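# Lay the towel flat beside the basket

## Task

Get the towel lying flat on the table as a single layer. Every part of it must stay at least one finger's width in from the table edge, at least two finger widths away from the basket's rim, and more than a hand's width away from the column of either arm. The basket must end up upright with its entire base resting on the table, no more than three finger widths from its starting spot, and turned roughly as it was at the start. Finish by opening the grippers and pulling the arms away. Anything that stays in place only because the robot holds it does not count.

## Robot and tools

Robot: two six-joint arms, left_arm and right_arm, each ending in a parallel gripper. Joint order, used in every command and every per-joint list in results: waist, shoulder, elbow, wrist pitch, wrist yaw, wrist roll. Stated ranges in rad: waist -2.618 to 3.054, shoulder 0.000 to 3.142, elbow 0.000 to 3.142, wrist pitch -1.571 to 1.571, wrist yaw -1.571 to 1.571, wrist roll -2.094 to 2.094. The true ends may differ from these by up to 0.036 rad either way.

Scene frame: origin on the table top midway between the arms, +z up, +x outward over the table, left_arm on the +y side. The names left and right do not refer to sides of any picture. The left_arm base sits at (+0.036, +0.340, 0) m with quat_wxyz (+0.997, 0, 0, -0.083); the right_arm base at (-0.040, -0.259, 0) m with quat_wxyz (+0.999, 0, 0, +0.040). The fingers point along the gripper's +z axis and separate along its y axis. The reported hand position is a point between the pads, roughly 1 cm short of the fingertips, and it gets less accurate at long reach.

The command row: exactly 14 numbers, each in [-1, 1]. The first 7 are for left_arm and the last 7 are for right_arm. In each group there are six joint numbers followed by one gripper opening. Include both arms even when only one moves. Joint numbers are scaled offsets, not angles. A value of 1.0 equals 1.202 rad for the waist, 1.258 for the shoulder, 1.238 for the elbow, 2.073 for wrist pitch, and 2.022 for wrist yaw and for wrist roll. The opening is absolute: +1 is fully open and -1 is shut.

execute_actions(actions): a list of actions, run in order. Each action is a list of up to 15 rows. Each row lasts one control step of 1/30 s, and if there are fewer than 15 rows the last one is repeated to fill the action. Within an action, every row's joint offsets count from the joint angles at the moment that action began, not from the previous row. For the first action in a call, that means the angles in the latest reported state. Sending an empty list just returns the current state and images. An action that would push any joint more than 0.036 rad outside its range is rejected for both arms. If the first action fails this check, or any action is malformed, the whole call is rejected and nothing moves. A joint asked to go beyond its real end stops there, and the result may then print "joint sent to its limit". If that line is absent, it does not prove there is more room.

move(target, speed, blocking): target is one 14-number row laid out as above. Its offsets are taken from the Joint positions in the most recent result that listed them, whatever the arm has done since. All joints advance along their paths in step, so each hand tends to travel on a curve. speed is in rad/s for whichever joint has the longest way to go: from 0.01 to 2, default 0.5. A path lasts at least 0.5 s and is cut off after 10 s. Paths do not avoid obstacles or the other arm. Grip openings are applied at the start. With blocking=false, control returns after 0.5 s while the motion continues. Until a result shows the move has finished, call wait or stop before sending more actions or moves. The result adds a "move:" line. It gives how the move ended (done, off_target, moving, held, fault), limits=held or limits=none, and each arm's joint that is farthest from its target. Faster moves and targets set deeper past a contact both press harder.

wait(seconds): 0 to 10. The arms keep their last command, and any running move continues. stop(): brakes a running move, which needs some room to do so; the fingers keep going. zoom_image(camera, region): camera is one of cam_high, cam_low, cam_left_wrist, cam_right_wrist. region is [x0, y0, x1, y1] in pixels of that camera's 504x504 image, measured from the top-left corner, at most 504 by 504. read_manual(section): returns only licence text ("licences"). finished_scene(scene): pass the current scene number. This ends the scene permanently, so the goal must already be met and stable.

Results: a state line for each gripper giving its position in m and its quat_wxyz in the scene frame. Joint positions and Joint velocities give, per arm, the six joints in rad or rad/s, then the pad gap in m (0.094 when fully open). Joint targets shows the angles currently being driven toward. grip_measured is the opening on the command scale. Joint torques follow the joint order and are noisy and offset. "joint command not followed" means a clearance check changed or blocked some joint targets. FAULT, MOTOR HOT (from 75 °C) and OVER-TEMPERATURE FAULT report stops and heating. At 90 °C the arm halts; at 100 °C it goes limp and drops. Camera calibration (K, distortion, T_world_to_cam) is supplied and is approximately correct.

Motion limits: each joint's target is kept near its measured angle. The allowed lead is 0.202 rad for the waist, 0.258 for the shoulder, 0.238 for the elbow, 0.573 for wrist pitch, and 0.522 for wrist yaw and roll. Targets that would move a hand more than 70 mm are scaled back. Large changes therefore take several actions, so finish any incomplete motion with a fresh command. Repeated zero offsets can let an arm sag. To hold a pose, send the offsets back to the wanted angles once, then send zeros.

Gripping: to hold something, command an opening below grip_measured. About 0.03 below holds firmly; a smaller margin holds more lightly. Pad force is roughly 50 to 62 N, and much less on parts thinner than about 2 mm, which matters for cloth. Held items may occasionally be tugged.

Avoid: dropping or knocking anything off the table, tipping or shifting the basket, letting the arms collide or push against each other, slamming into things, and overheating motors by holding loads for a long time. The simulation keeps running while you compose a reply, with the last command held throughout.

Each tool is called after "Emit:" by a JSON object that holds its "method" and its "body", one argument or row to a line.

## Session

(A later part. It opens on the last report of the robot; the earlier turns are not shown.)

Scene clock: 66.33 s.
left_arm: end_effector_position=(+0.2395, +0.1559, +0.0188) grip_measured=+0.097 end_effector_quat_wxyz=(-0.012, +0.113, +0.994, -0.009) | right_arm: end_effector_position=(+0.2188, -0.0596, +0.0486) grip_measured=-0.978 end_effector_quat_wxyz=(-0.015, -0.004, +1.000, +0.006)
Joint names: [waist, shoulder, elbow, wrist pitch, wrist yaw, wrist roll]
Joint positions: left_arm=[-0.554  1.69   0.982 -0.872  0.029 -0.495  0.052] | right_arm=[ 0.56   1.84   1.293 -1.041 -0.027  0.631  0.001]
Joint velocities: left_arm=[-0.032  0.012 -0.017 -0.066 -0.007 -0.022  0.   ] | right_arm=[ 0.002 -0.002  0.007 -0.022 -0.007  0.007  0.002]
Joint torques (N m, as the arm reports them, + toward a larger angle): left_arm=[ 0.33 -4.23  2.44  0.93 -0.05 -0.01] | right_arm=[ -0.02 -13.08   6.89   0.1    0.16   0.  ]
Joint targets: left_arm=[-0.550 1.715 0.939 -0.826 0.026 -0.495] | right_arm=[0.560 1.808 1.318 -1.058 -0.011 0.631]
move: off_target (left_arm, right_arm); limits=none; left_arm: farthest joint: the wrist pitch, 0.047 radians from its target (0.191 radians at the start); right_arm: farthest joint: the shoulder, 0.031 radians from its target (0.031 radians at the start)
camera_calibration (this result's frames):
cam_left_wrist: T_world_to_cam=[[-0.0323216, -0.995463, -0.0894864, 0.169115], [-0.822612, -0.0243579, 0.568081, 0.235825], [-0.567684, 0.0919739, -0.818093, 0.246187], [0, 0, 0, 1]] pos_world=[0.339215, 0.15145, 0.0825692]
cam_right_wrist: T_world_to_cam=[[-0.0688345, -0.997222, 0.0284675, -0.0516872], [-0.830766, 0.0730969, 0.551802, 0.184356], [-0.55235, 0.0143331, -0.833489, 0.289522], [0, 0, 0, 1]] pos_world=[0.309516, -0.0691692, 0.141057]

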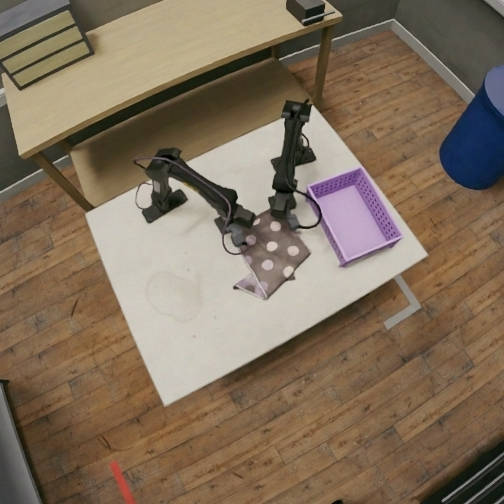

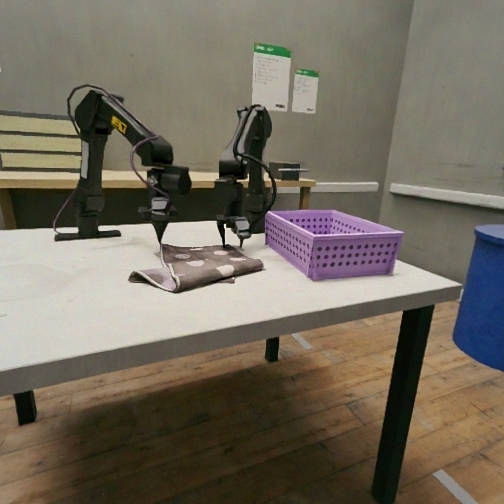

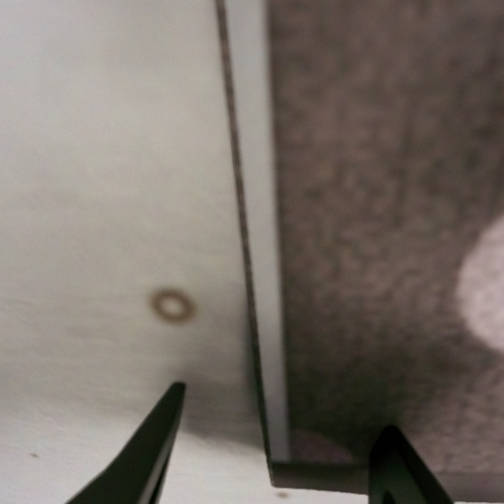

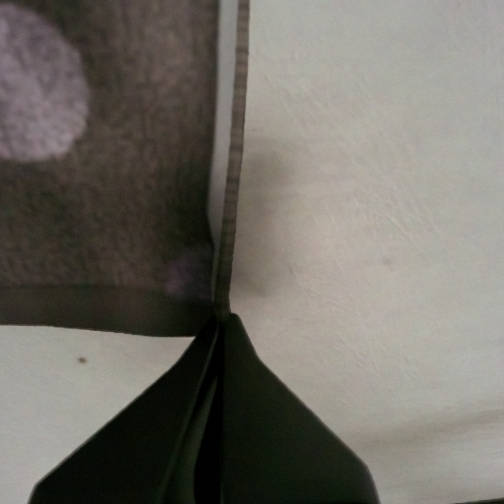

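Emit:
{"method": "move", "body": {
  "target": [0,0.02,-0.03,0.02,0,0,-1,0,-0.025,0.02,-0.008,0.008,0,-1],
  "speed": 0.1
}}

Emit:
{"method": "move", "body": {
  "target": [-0.02,-0.03,0.13,-0.07,0,0,-1,0,-0.025,0.02,-0.008,0.008,0,-1],
  "speed": 0.15
}}

Scene clock: 70.13 s.
left_arm: end_effector_position=(+0.2386, +0.1536, +0.0188) grip_measured=-0.968 end_effector_quat_wxyz=(-0.014, +0.113, +0.993, -0.015) | right_arm: end_effector_position=(+0.2188, -0.0596, +0.0486) grip_measured=-0.978 end_effector_quat_wxyz=(-0.015, -0.004, +1.000, +0.006)
Joint names: [waist, shoulder, elbow, wrist pitch, wrist yaw, wrist roll]
Joint positions: left_arm=[-0.555  1.69   0.982 -0.869  0.041 -0.495  0.002] | right_arm=[ 0.56   1.84   1.293 -1.041 -0.027  0.631  0.001]
Joint velocities: left_arm=[-0.007 -0.007 -0.017 -0.007 -0.022  0.007  0.   ] | right_arm=[-0.002 -0.002 -0.007 -0.051 -0.051 -0.007  0.   ]
Joint torques (N m, as the arm reports them, + toward a larger angle): left_arm=[ 0.11 -4.17  3.41  0.82 -0.1  -0.02] | right_arm=[ -0.04 -13.06   6.89   0.11   0.16  -0.01]
Joint targets: left_arm=[-0.555 1.715 0.945 -0.831 0.029 -0.495] | right_arm=[0.560 1.808 1.318 -1.058 -0.011 0.631]
move: off_target (left_arm, right_arm); limits=none; left_arm: farthest joint: the wrist pitch, 0.038 radians from its target (0.042 radians at the start); right_arm: farthest joint: the shoulder, 0.031 radians from its target (0.031 radians at the start)
camera_calibration (this result's frames):
cam_left_wrist: T_world_to_cam=[[-0.0330558, -0.996389, -0.0782093, 0.166986], [-0.81964, -0.0177532, 0.572604, 0.233251], [-0.571925, 0.0830313, -0.816093, 0.248329], [0, 0, 0, 1]] pos_world=[0.338727, 0.149905, 0.0821594]
cam_right_wrist: T_world_to_cam=[[-0.0688345, -0.997222, 0.0284675, -0.0516872], [-0.830766, 0.0730969, 0.551802, 0.184356], [-0.55235, 0.0143331, -0.833489, 0.289522], [0, 0, 0, 1]] pos_world=[0.309516, -0.0691692, 0.141057]

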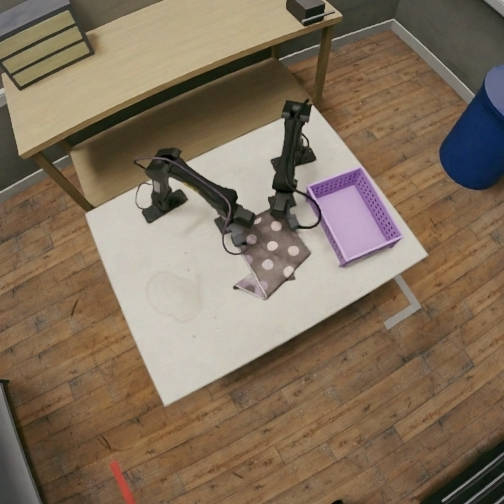

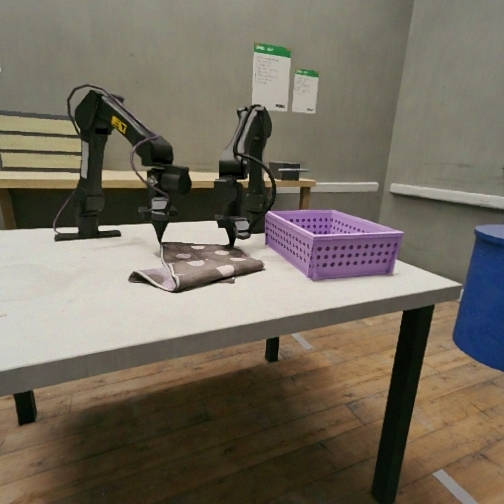

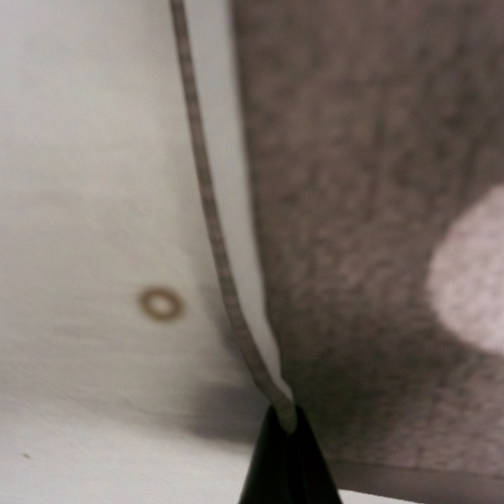

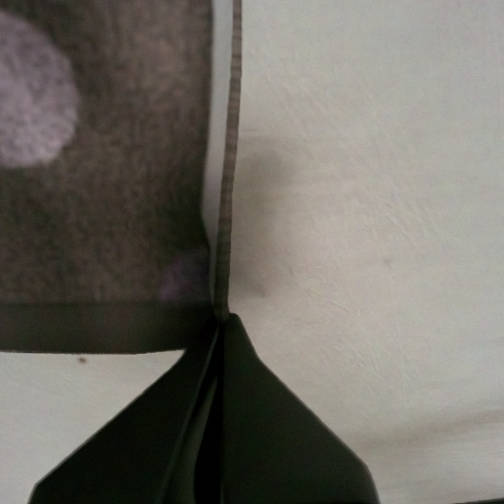

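Scene clock: 71.73 s.
left_arm: end_effector_position=(+0.2477, +0.1394, +0.0547) grip_measured=-0.968 end_effector_quat_wxyz=(-0.006, +0.120, +0.992, -0.022) | right_arm: end_effector_position=(+0.2188, -0.0596, +0.0486) grip_measured=-0.978 end_effector_quat_wxyz=(-0.015, -0.004, +1.000, +0.006)
Joint names: [waist, shoulder, elbow, wrist pitch, wrist yaw, wrist roll]
Joint positions: left_arm=[-0.57   1.675  1.12  -0.998  0.043 -0.495  0.002] | right_arm=[ 0.56   1.84   1.293 -1.041 -0.027  0.631  0.001]
Joint velocities: left_arm=[-0.022 -0.022 -0.017 -0.037  0.037 -0.022  0.   ] | right_arm=[-0.002  0.007 -0.017 -0.066 -0.037 -0.022  0.   ]
Joint torques (N m, as the arm reports them, + toward a larger angle): left_arm=[-0.81 -7.63  7.89  0.35 -0.01  0.02] | right_arm=[ -0.03 -13.1    6.9    0.11   0.16   0.01]
Joint targets: left_arm=[-0.579 1.652 1.143 -1.014 0.041 -0.495] | right_arm=[0.560 1.808 1.318 -1.058 -0.011 0.631]
move: off_target (left_arm, right_arm); limits=none; left_arm: farthest joint: the shoulder, 0.023 radians from its target (0.038 radians at the start); right_arm: farthest joint: the shoulder, 0.031 radians from its target (0.031 radians at the start)
camera_calibration (this result's frames):
cam_left_wrist: T_world_to_cam=[[-0.0468427, -0.99695, -0.0624295, 0.158543], [-0.828237, 0.00382526, 0.560365, 0.219656], [-0.558417, 0.0779555, -0.82589, 0.28181], [0, 0, 0, 1]] pos_world=[0.346721, 0.13525, 0.119554]
cam_right_wrist: T_world_to_cam=[[-0.0688345, -0.997222, 0.0284675, -0.0516872], [-0.830766, 0.0730969, 0.551802, 0.184356], [-0.55235, 0.0143331, -0.833489, 0.289522], [0, 0, 0, 1]] pos_world=[0.309516, -0.0691692, 0.141057]

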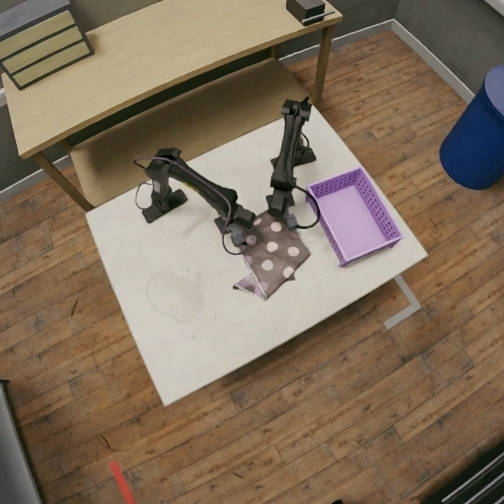

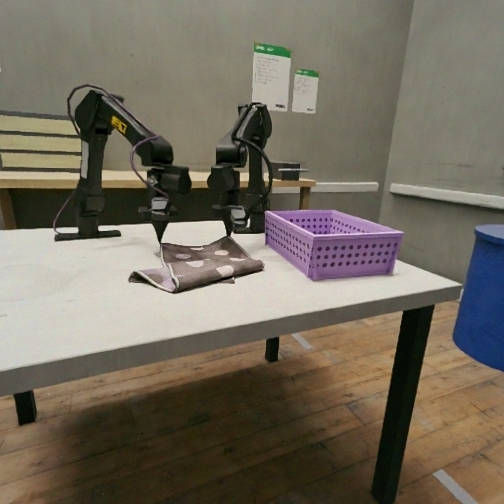

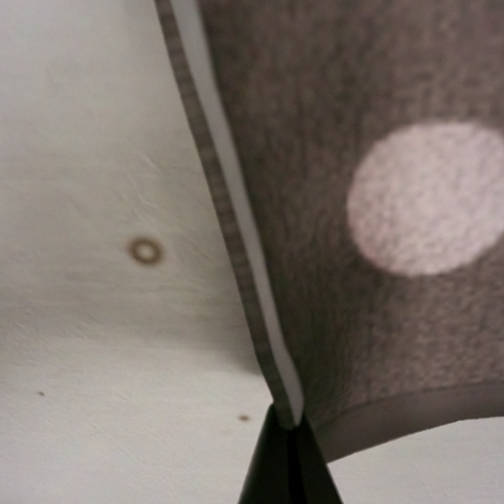

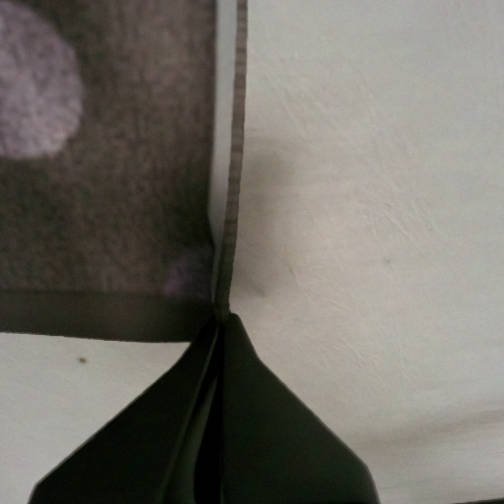

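Emit:
{"method": "move", "body": {
  "target": [-0.188,-0.512,0.351,0.115,-0.02,0.106,-1,-0.13,-0.716,0.15,0.129,0.013,-0.238,-1],
  "speed": 0.2
}}

Scene clock: 98.20 s.
left_arm: end_effector_position=(+0.2192, +0.0807, +0.4397) grip_measured=-0.968 end_effector_quat_wxyz=(+0.479, +0.264, +0.761, -0.349) | right_arm: end_effector_position=(+0.2175, -0.1168, +0.4276) grip_measured=-0.978 end_effector_quat_wxyz=(+0.557, -0.137, +0.795, +0.195)
Joint names: [waist, shoulder, elbow, wrist pitch, wrist yaw, wrist roll]
Joint positions: left_arm=[-0.786  1.055  1.53  -0.778  0.012 -0.292  0.002] | right_arm=[ 0.413  0.96   1.449 -0.797 -0.015  0.161  0.001]
Joint velocities: left_arm=[-0.017 -0.012 -0.007 -0.022  0.007 -0.051 -0.   ] | right_arm=[-0.007  0.007  0.022 -0.022 -0.051 -0.051 -0.001]
Joint torques (N m, as the arm reports them, + toward a larger angle): left_arm=[-1.   -2.55  8.1   2.25 -0.07  0.15] | right_arm=[-0.7  -2.87  7.3   1.98  0.17 -0.07]
Joint targets: left_arm=[-0.796 1.031 1.554 -0.760 0.002 -0.280] | right_arm=[0.404 0.939 1.479 -0.774 -0.001 0.150]
move: off_target (left_arm, right_arm); limits=none; left_arm: farthest joint: the shoulder, 0.024 radians from its target (0.644 radians at the start); right_arm: farthest joint: the elbow, 0.030 radians from its target (0.186 radians at the start)
camera_calibration (this result's frames):
cam_left_wrist: T_world_to_cam=[[-0.583168, -0.697629, 0.416207, 0.0056613], [-0.783693, 0.348258, -0.514336, 0.415585], [0.213869, -0.626123, -0.74982, 0.442596], [0, 0, 0, 1]] pos_world=[0.234335, 0.136338, 0.543262]
cam_right_wrist: T_world_to_cam=[[0.376851, -0.900384, -0.217468, -0.100027], [-0.763917, -0.169333, -0.622702, 0.437668], [0.523846, 0.400793, -0.751632, 0.381584], [0, 0, 0, 1]] pos_world=[0.172146, -0.168887, 0.537595]

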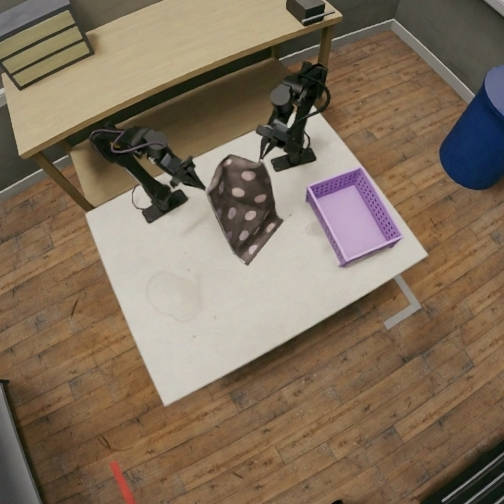

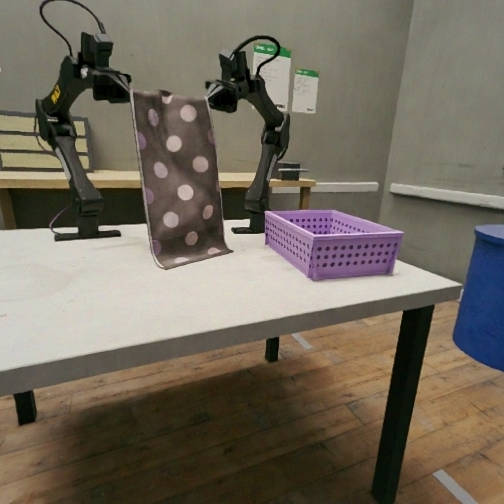

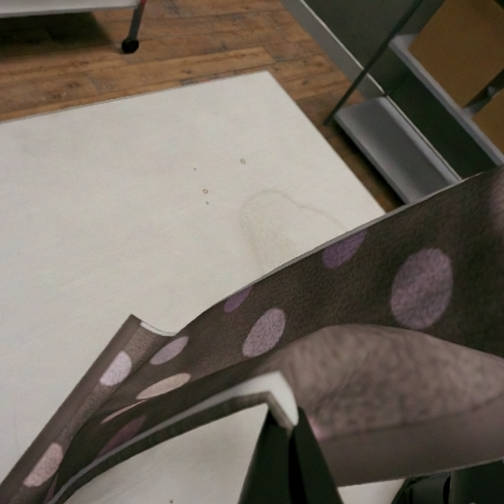

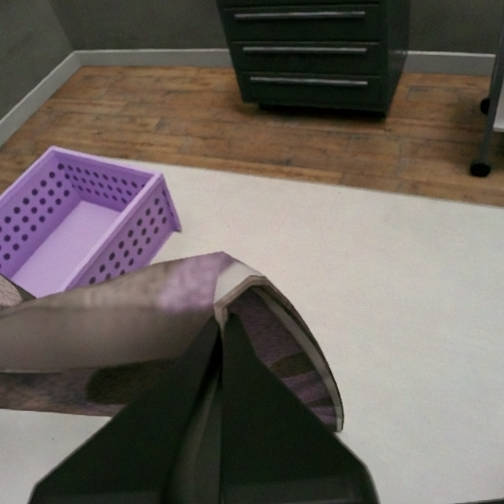

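Emit:
{"method": "move", "body": {
  "target": [0.389,0.616,0.523,0.227,-0.005,0.144,-1,-0.215,0.777,0.678,0.237,0.007,-0.08,-1],
  "speed": 0.3
}}

Scene clock: 115.23 s.
left_arm: end_effector_position=(+0.5187, +0.0810, +0.5072) grip_measured=-0.968 end_effector_quat_wxyz=(+0.682, +0.172, +0.688, -0.178) | right_arm: end_effector_position=(+0.5214, -0.1170, +0.4916) grip_measured=-0.978 end_effector_quat_wxyz=(+0.694, -0.088, +0.709, +0.092)
Joint names: [waist, shoulder, elbow, wrist pitch, wrist yaw, wrist roll]
Joint positions: left_arm=[-0.326  1.823  2.146 -0.33   0.008 -0.01   0.002] | right_arm=[ 0.162  1.939  2.249 -0.331 -0.014  0.008  0.001]
Joint velocities: left_arm=[ 0.002 -0.012 -0.027 -0.022 -0.066 -0.022 -0.001] | right_arm=[-0.007 -0.002 -0.012  0.022 -0.066 -0.022 -0.001]
Joint torques (N m, as the arm reports them, + toward a larger angle): left_arm=[ 0.52 -7.75  9.35  2.26 -0.02  0.12] | right_arm=[ -0.66 -12.57   8.63   2.02   0.15  -0.09]
Joint targets: left_arm=[-0.319 1.829 2.178 -0.308 0.001 -0.001] | right_arm=[0.155 1.938 2.288 -0.306 -0.001 -0.001]
move: off_target (left_arm, right_arm); limits=none; left_arm: farthest joint: the elbow, 0.032 radians from its target (0.647 radians at the start); right_arm: farthest joint: the elbow, 0.039 radians from its target (0.839 radians at the start)
camera_calibration (this result's frames):
cam_left_wrist: T_world_to_cam=[[-0.372, -0.905897, 0.202404, 0.168211], [-0.593729, 0.0646049, -0.802067, 0.755278], [0.713514, -0.418542, -0.56189, 0.0579983], [0, 0, 0, 1]] pos_world=[0.469622, 0.127862, 0.604326]
cam_right_wrist: T_world_to_cam=[[0.213773, -0.973209, -0.0846459, -0.189582], [-0.549277, -0.048093, -0.834255, 0.715919], [0.807834, 0.224836, -0.544842, 0.000281437], [0, 0, 0, 1]] pos_world=[0.433538, -0.150136, 0.581365]

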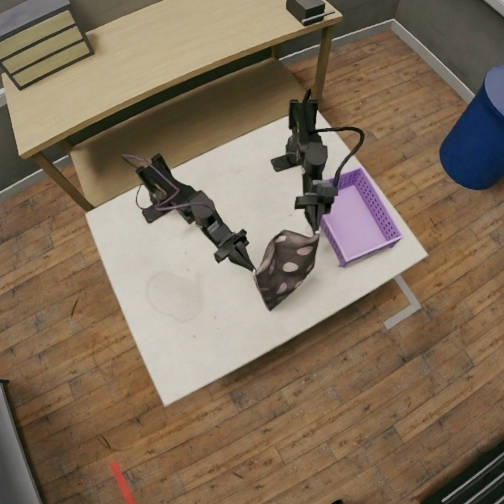

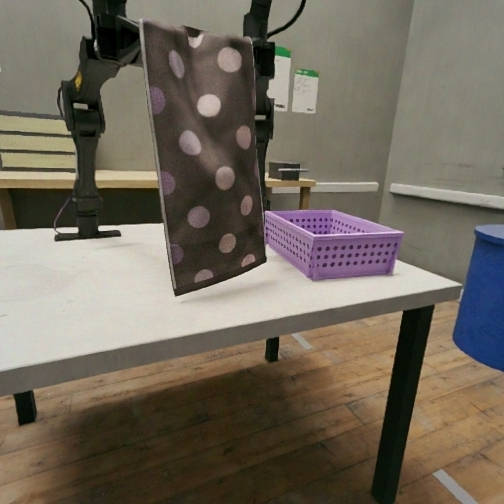

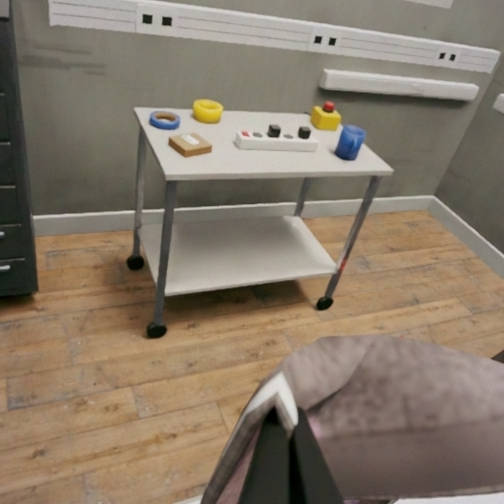

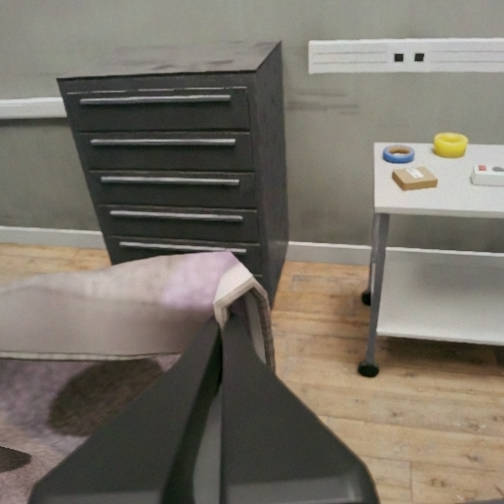

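Emit:
{"method": "execute_actions", "body": {
  "actions": []
}}

Scene clock: 125.90 s.
left_arm: end_effector_position=(+0.5187, +0.0810, +0.5073) grip_measured=-0.968 end_effector_quat_wxyz=(+0.682, +0.172, +0.688, -0.177) | right_arm: end_effector_position=(+0.5214, -0.1170, +0.4918) grip_measured=-0.978 end_effector_quat_wxyz=(+0.694, -0.088, +0.709, +0.092)
Joint names: [waist, shoulder, elbow, wrist pitch, wrist yaw, wrist roll]
Joint positions: left_arm=[-0.326  1.823  2.146 -0.33   0.008 -0.009  0.002] | right_arm=[ 0.162  1.939  2.249 -0.331 -0.014  0.007  0.001]
Joint velocities: left_arm=[ 0.007 -0.017 -0.002  0.037  0.051 -0.037 -0.001] | right_arm=[-0.027 -0.002 -0.027  0.022  0.022 -0.051  0.   ]
Joint torques (N m, as the arm reports them, + toward a larger angle): left_arm=[ 0.63 -7.98  9.34  2.24 -0.06  0.09] | right_arm=[ -0.6  -12.59   8.61   2.04   0.16  -0.1 ]
Joint targets: left_arm=[-0.319 1.829 2.178 -0.307 0.001 -0.001] | right_arm=[0.155 1.938 2.288 -0.305 -0.001 -0.001]
camera_calibration (this result's frames):
cam_left_wrist: T_world_to_cam=[[-0.372147, -0.905993, 0.2017, 0.168633], [-0.593166, 0.0650008, -0.802452, 0.755225], [0.713906, -0.418271, -0.561594, 0.0576755], [0, 0, 0, 1]] pos_world=[0.469555, 0.127814, 0.604409]
cam_right_wrist: T_world_to_cam=[[0.213868, -0.973253, -0.0839055, -0.189984], [-0.548497, -0.0485653, -0.834741, 0.715856], [0.808339, 0.224546, -0.544213, -0.000225424], [0, 0, 0, 1]] pos_world=[0.433458, -0.150086, 0.581491]

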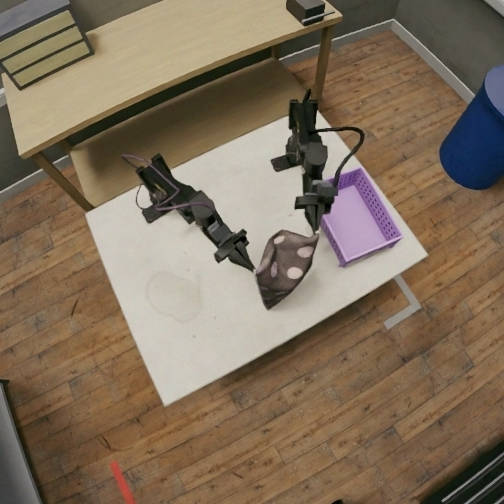

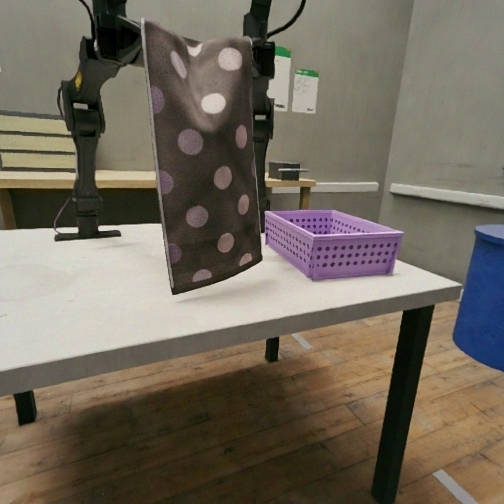

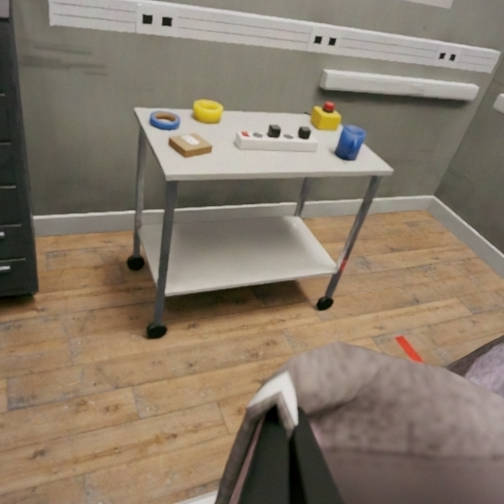

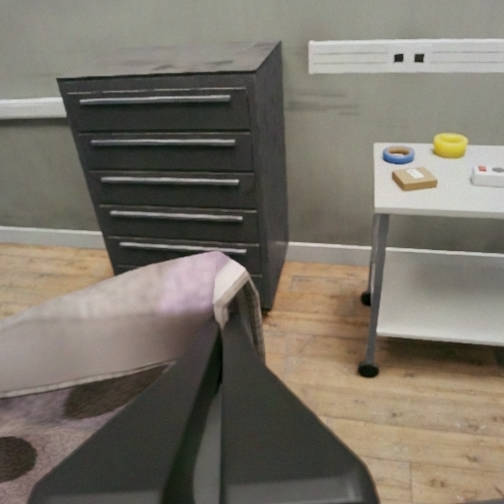

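Emit:
{"method": "move", "body": {
  "target": [0.038,0.114,-0.01,0.09,0,0,-1,-0.017,0.146,0.078,0.072,0,0,-1],
  "speed": 0.2
}}

Scene clock: 139.73 s.
left_arm: end_effector_position=(+0.5735, +0.0768, +0.4719) grip_measured=-0.968 end_effector_quat_wxyz=(+0.694, +0.157, +0.683, -0.167) | right_arm: end_effector_position=(+0.5792, -0.1103, +0.4441) grip_measured=-0.978 end_effector_quat_wxyz=(+0.696, -0.084, +0.708, +0.088)
Joint names: [waist, shoulder, elbow, wrist pitch, wrist yaw, wrist roll]
Joint positions: left_arm=[-0.289  1.96   2.146 -0.167  0.008 -0.009  0.002] | right_arm=[ 0.151  2.122  2.31  -0.205 -0.014  0.007  0.001]
Joint velocities: left_arm=[-0.012  0.002 -0.022  0.022  0.022  0.066 -0.   ] | right_arm=[-0.002 -0.002 -0.002 -0.007 -0.007  0.007  0.001]
Joint torques (N m, as the arm reports them, + toward a larger angle): left_arm=[ 0.85 -9.34  6.3   2.29  0.    0.  ] | right_arm=[ -0.67 -14.64   8.71   2.01   0.01   0.  ]
Joint targets: left_arm=[-0.280 1.966 2.133 -0.144 0.008 -0.009] | right_arm=[0.142 2.123 2.346 -0.181 -0.014 0.007]
move: off_target (left_arm, right_arm); limits=none; left_arm: farthest joint: the wrist pitch, 0.024 radians from its target (0.187 radians at the start); right_arm: farthest joint: the elbow, 0.035 radians from its target (0.096 radians at the start)
camera_calibration (this result's frames):
cam_left_wrist: T_world_to_cam=[[-0.343036, -0.916864, 0.204174, 0.175315], [-0.576575, 0.0339316, -0.816339, 0.759], [0.741544, -0.397755, -0.540281, -0.0305327], [0, 0, 0, 1]] pos_world=[0.520401, 0.122841, 0.56731]
cam_right_wrist: T_world_to_cam=[[0.203027, -0.975563, -0.0840005, -0.193723], [-0.545913, -0.0415582, -0.836811, 0.708319], [0.812871, 0.215753, -0.54101, -0.0794061], [0, 0, 0, 1]] pos_world=[0.490558, -0.14242, 0.533497]

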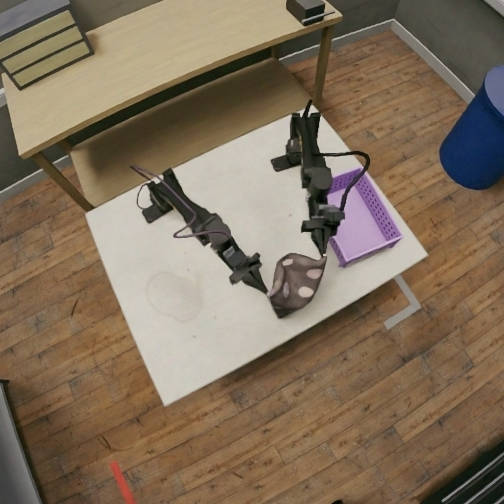

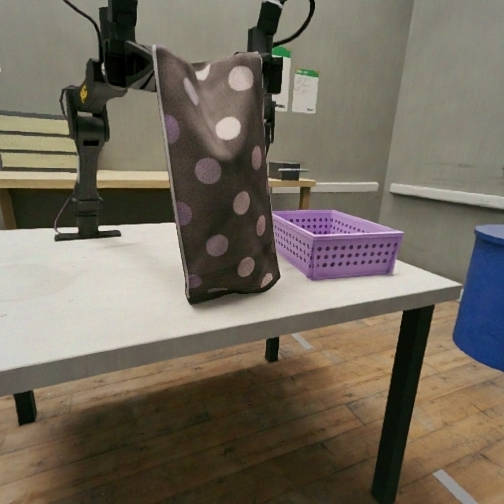

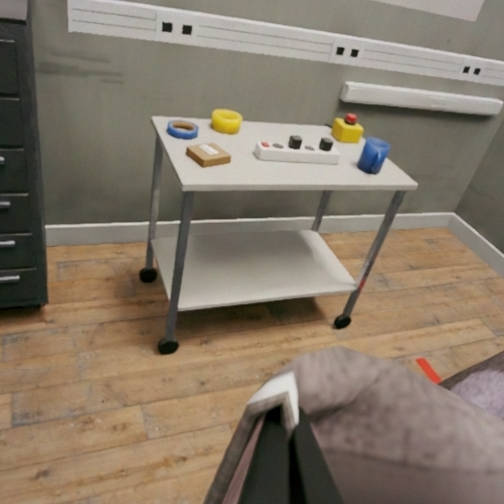

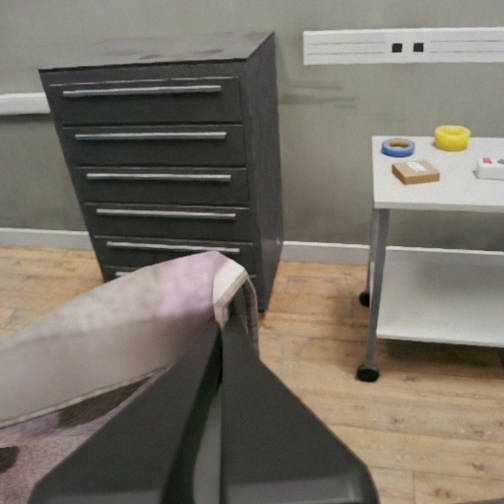

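Emit:
{"method": "move", "body": {
  "target": [-0.138,-0.378,-0.325,-0.276,0,-0.139,-1,0.07,-0.47,-0.458,-0.235,0,0.069,-1],
  "speed": 0.25
}}

Scene clock: 150.37 s.
left_arm: end_effector_position=(+0.4021, +0.0824, +0.3865) grip_measured=-0.968 end_effector_quat_wxyz=(+0.467, +0.140, +0.842, -0.230) | right_arm: end_effector_position=(+0.4034, -0.1152, +0.3750) grip_measured=-0.978 end_effector_quat_wxyz=(+0.505, -0.074, +0.852, +0.121)
Joint names: [waist, shoulder, elbow, wrist pitch, wrist yaw, wrist roll]
Joint positions: left_arm=[-0.446  1.509  1.757 -0.724  0.008 -0.288  0.002] | right_arm=[ 0.227  1.559  1.757 -0.678 -0.014  0.141  0.001]
Joint velocities: left_arm=[-0.042 -0.002 -0.007  0.007 -0.051  0.007 -0.   ] | right_arm=[ 0.002  0.002 -0.007 -0.081  0.037 -0.007 -0.   ]
Joint torques (N m, as the arm reports them, + toward a larger angle): left_arm=[-0.74 -7.22  6.04  1.85  0.    0.02] | right_arm=[  0.54 -10.98   5.42   1.59   0.01   0.08]
Joint targets: left_arm=[-0.455 1.484 1.743 -0.739 0.008 -0.290] | right_arm=[0.235 1.531 1.743 -0.692 -0.014 0.147]
move: off_target (left_arm, right_arm); limits=none; left_arm: farthest joint: the shoulder, 0.025 radians from its target (0.475 radians at the start); right_arm: farthest joint: the shoulder, 0.028 radians from its target (0.591 radians at the start)
camera_calibration (this result's frames):
cam_left_wrist: T_world_to_cam=[[-0.260793, -0.893393, 0.365836, 0.0415977], [-0.917666, 0.11173, -0.381322, 0.552896], [0.299795, -0.435161, -0.848974, 0.352682], [0, 0, 0, 1]] pos_world=[0.41249, 0.128861, 0.495032]
cam_right_wrist: T_world_to_cam=[[0.178842, -0.967105, -0.180896, -0.121557], [-0.869646, -0.0693948, -0.488774, 0.551169], [0.460142, 0.244729, -0.85345, 0.289944], [0, 0, 0, 1]] pos_world=[0.367646, -0.150268, 0.494861]

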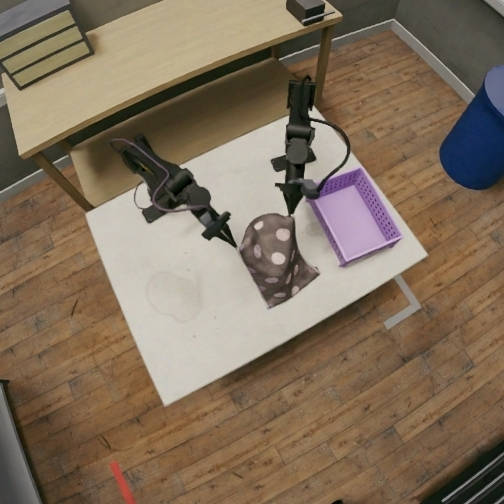

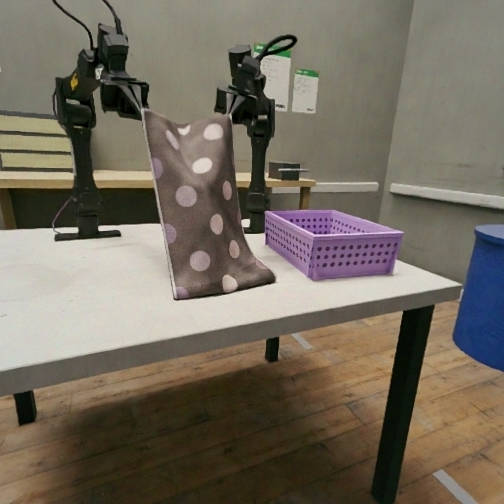

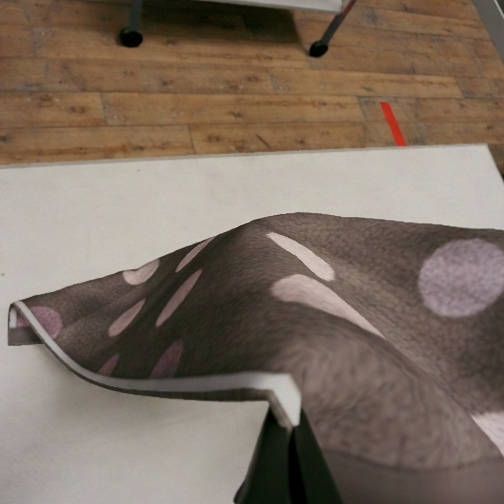

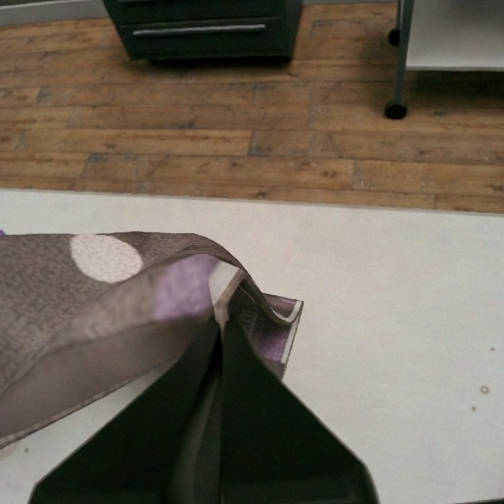

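Emit:
{"method": "move", "body": {
  "target": [-0.275,-0.066,-0.223,-0.21,0,-0.268,-1,0.087,-0.229,-0.35,-0.229,0,0.109,-1],
  "speed": 0.25
}}

Scene clock: 159.77 s.
left_arm: end_effector_position=(+0.2398, +0.0620, +0.2285) grip_measured=-0.968 end_effector_quat_wxyz=(+0.143, +0.053, +0.971, -0.183) | right_arm: end_effector_position=(+0.2394, -0.1362, +0.2202) grip_measured=-0.978 end_effector_quat_wxyz=(+0.214, -0.025, +0.972, +0.093)
Joint names: [waist, shoulder, elbow, wrist pitch, wrist yaw, wrist roll]
Joint positions: left_arm=[-0.769  1.456  1.494 -1.14   0.012 -0.828  0.002] | right_arm=[ 0.323  1.301  1.336 -1.136 -0.014  0.355  0.001]
Joint velocities: left_arm=[ 0.022 -0.002 -0.002  0.051 -0.007 -0.007 -0.   ] | right_arm=[ 0.012  0.007 -0.007  0.022 -0.007 -0.007  0.001]
Joint torques (N m, as the arm reports them, + toward a larger angle): left_arm=[-0.66 -7.04  6.06  1.07 -0.06  0.  ] | right_arm=[ 0.56 -7.83  5.22  0.89  0.    0.08]
Joint targets: left_arm=[-0.777 1.426 1.481 -1.159 0.009 -0.830] | right_arm=[0.332 1.271 1.324 -1.153 -0.014 0.361]
move: off_target (left_arm, right_arm); limits=none; left_arm: farthest joint: the shoulder, 0.030 radians from its target (0.083 radians at the start); right_arm: farthest joint: the shoulder, 0.030 radians from its target (0.288 radians at the start)
camera_calibration (this result's frames):
cam_left_wrist: T_world_to_cam=[[0.0592085, -0.953755, 0.294697, -0.0178419], [-0.946016, 0.0406299, 0.321562, 0.196528], [-0.318665, -0.297827, -0.899862, 0.40975], [0, 0, 0, 1]] pos_world=[0.317548, 0.0970328, 0.31078]
cam_right_wrist: T_world_to_cam=[[0.00178639, -0.985797, -0.167931, -0.10356], [-0.991607, -0.0234561, 0.127145, 0.231303], [-0.129278, 0.166294, -0.977565, 0.396183], [0, 0, 0, 1]] pos_world=[0.280764, -0.162547, 0.340494]

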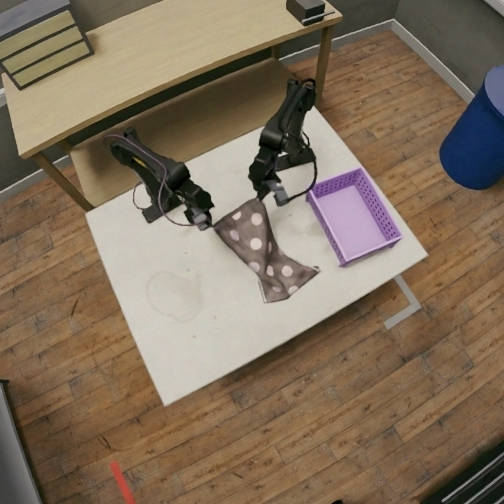

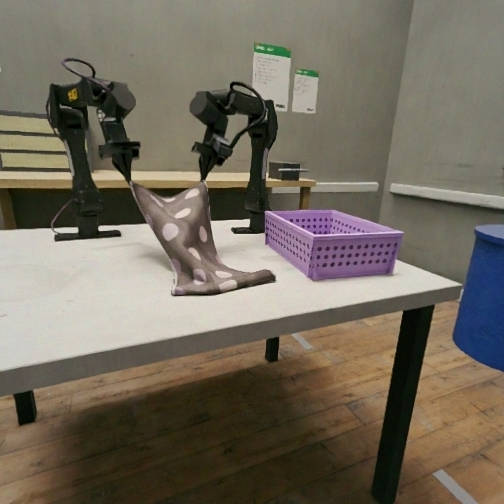

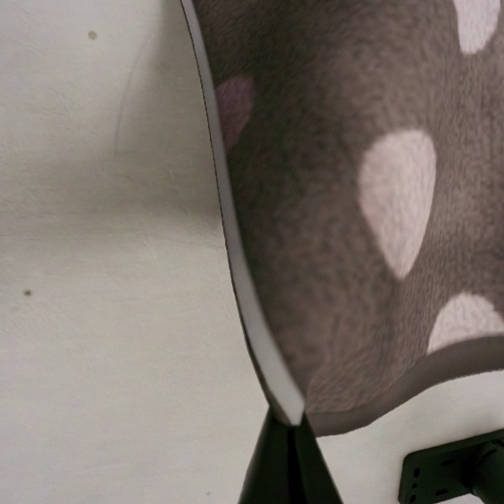

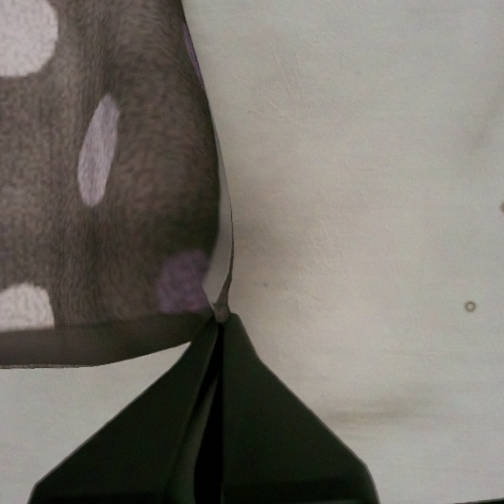

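Emit:
{"method": "move", "body": {
  "target": [-0.307,0.128,-0.376,0.078,0,-0.23,-1,0.28,0.035,-0.446,0.063,0,0.185,-1],
  "speed": 0.22
}}

Scene clock: 167.77 s.
left_arm: end_effector_position=(+0.1083, +0.0754, +0.0552) grip_measured=-0.968 end_effector_quat_wxyz=(-0.005, +0.005, +1.000, -0.015) | right_arm: end_effector_position=(+0.1089, -0.1209, +0.0533) grip_measured=-0.978 end_effector_quat_wxyz=(+0.001, -0.005, +1.000, +0.011)
Joint names: [waist, shoulder, elbow, wrist pitch, wrist yaw, wrist roll]
Joint positions: left_arm=[-1.13   1.602  1.043 -0.986  0.019 -1.286  0.002] | right_arm=[ 0.652  1.332  0.797 -1.019 -0.014  0.721  0.001]
Joint velocities: left_arm=[-0.012  0.002  0.007 -0.022  0.051 -0.037  0.002] | right_arm=[ 0.017 -0.002 -0.017  0.022  0.007  0.007  0.   ]
Joint torques (N m, as the arm reports them, + toward a larger angle): left_arm=[-0.65 -4.5   5.19  0.6  -0.04 -0.09] | right_arm=[ 0.54 -3.63  4.55  0.48  0.01  0.1 ]
Joint targets: left_arm=[-1.138 1.617 1.029 -0.978 0.012 -1.293] | right_arm=[0.660 1.344 0.784 -1.005 -0.014 0.729]
move: done; limits=none; left_arm: farthest joint: the shoulder, 0.015 radians from its target (0.161 radians at the start); right_arm: farthest joint: the wrist pitch, 0.014 radians from its target (0.130 radians at the start)
camera_calibration (this result's frames):
cam_left_wrist: T_world_to_cam=[[0.182464, -0.980085, -0.0783596, 0.0630095], [-0.804498, -0.19464, 0.561158, 0.116504], [-0.565235, -0.039351, -0.823991, 0.218949], [0, 0, 0, 1]] pos_world=[0.205988, 0.0930469, 0.119973]
cam_right_wrist: T_world_to_cam=[[-0.0676375, -0.997577, 0.0162783, -0.11996], [-0.848274, 0.0660882, 0.525417, 0.0974594], [-0.52522, 0.0217294, -0.850689, 0.232529], [0, 0, 0, 1]] pos_world=[0.196688, -0.131163, 0.148556]

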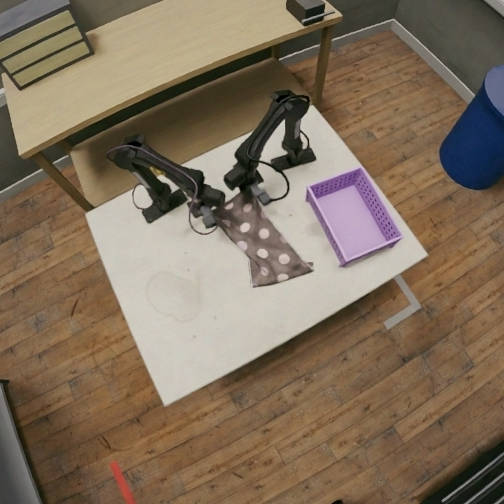

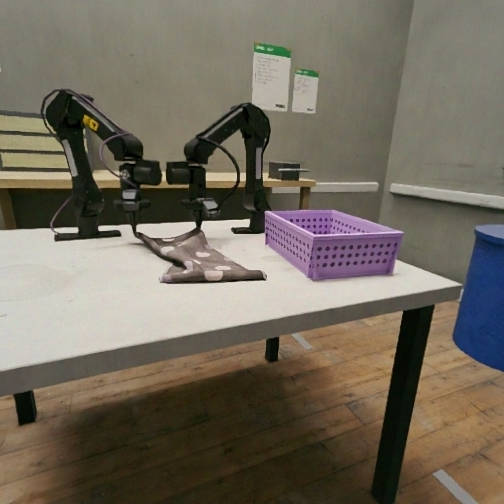

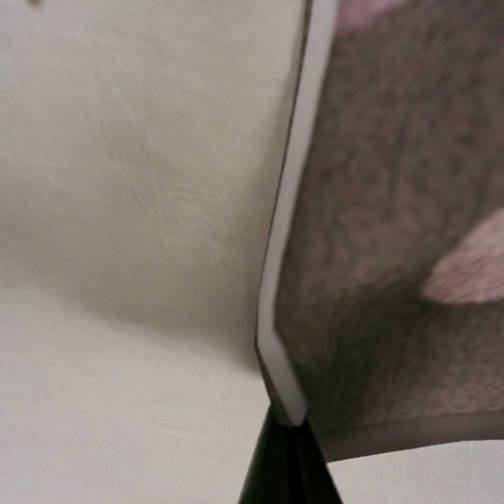

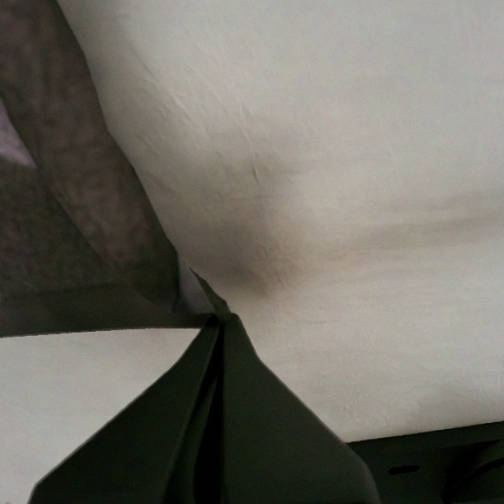

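Emit:
{"method": "zoom_image", "body": {
  "camera": "cam_high",
  "region": [170, 160, 350, 320]
}}

Region (170, 160, 350, 320) of cam_high's 504x504 image, scaled by 2.800, with more detail than that image has.

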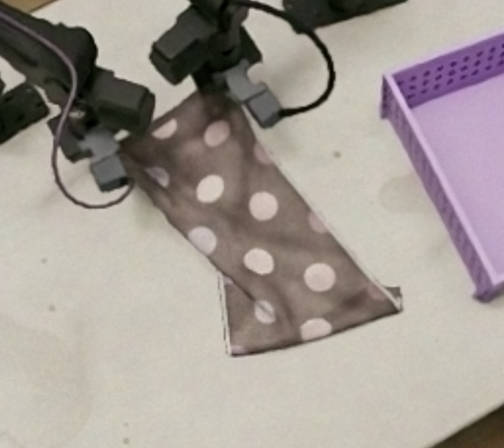

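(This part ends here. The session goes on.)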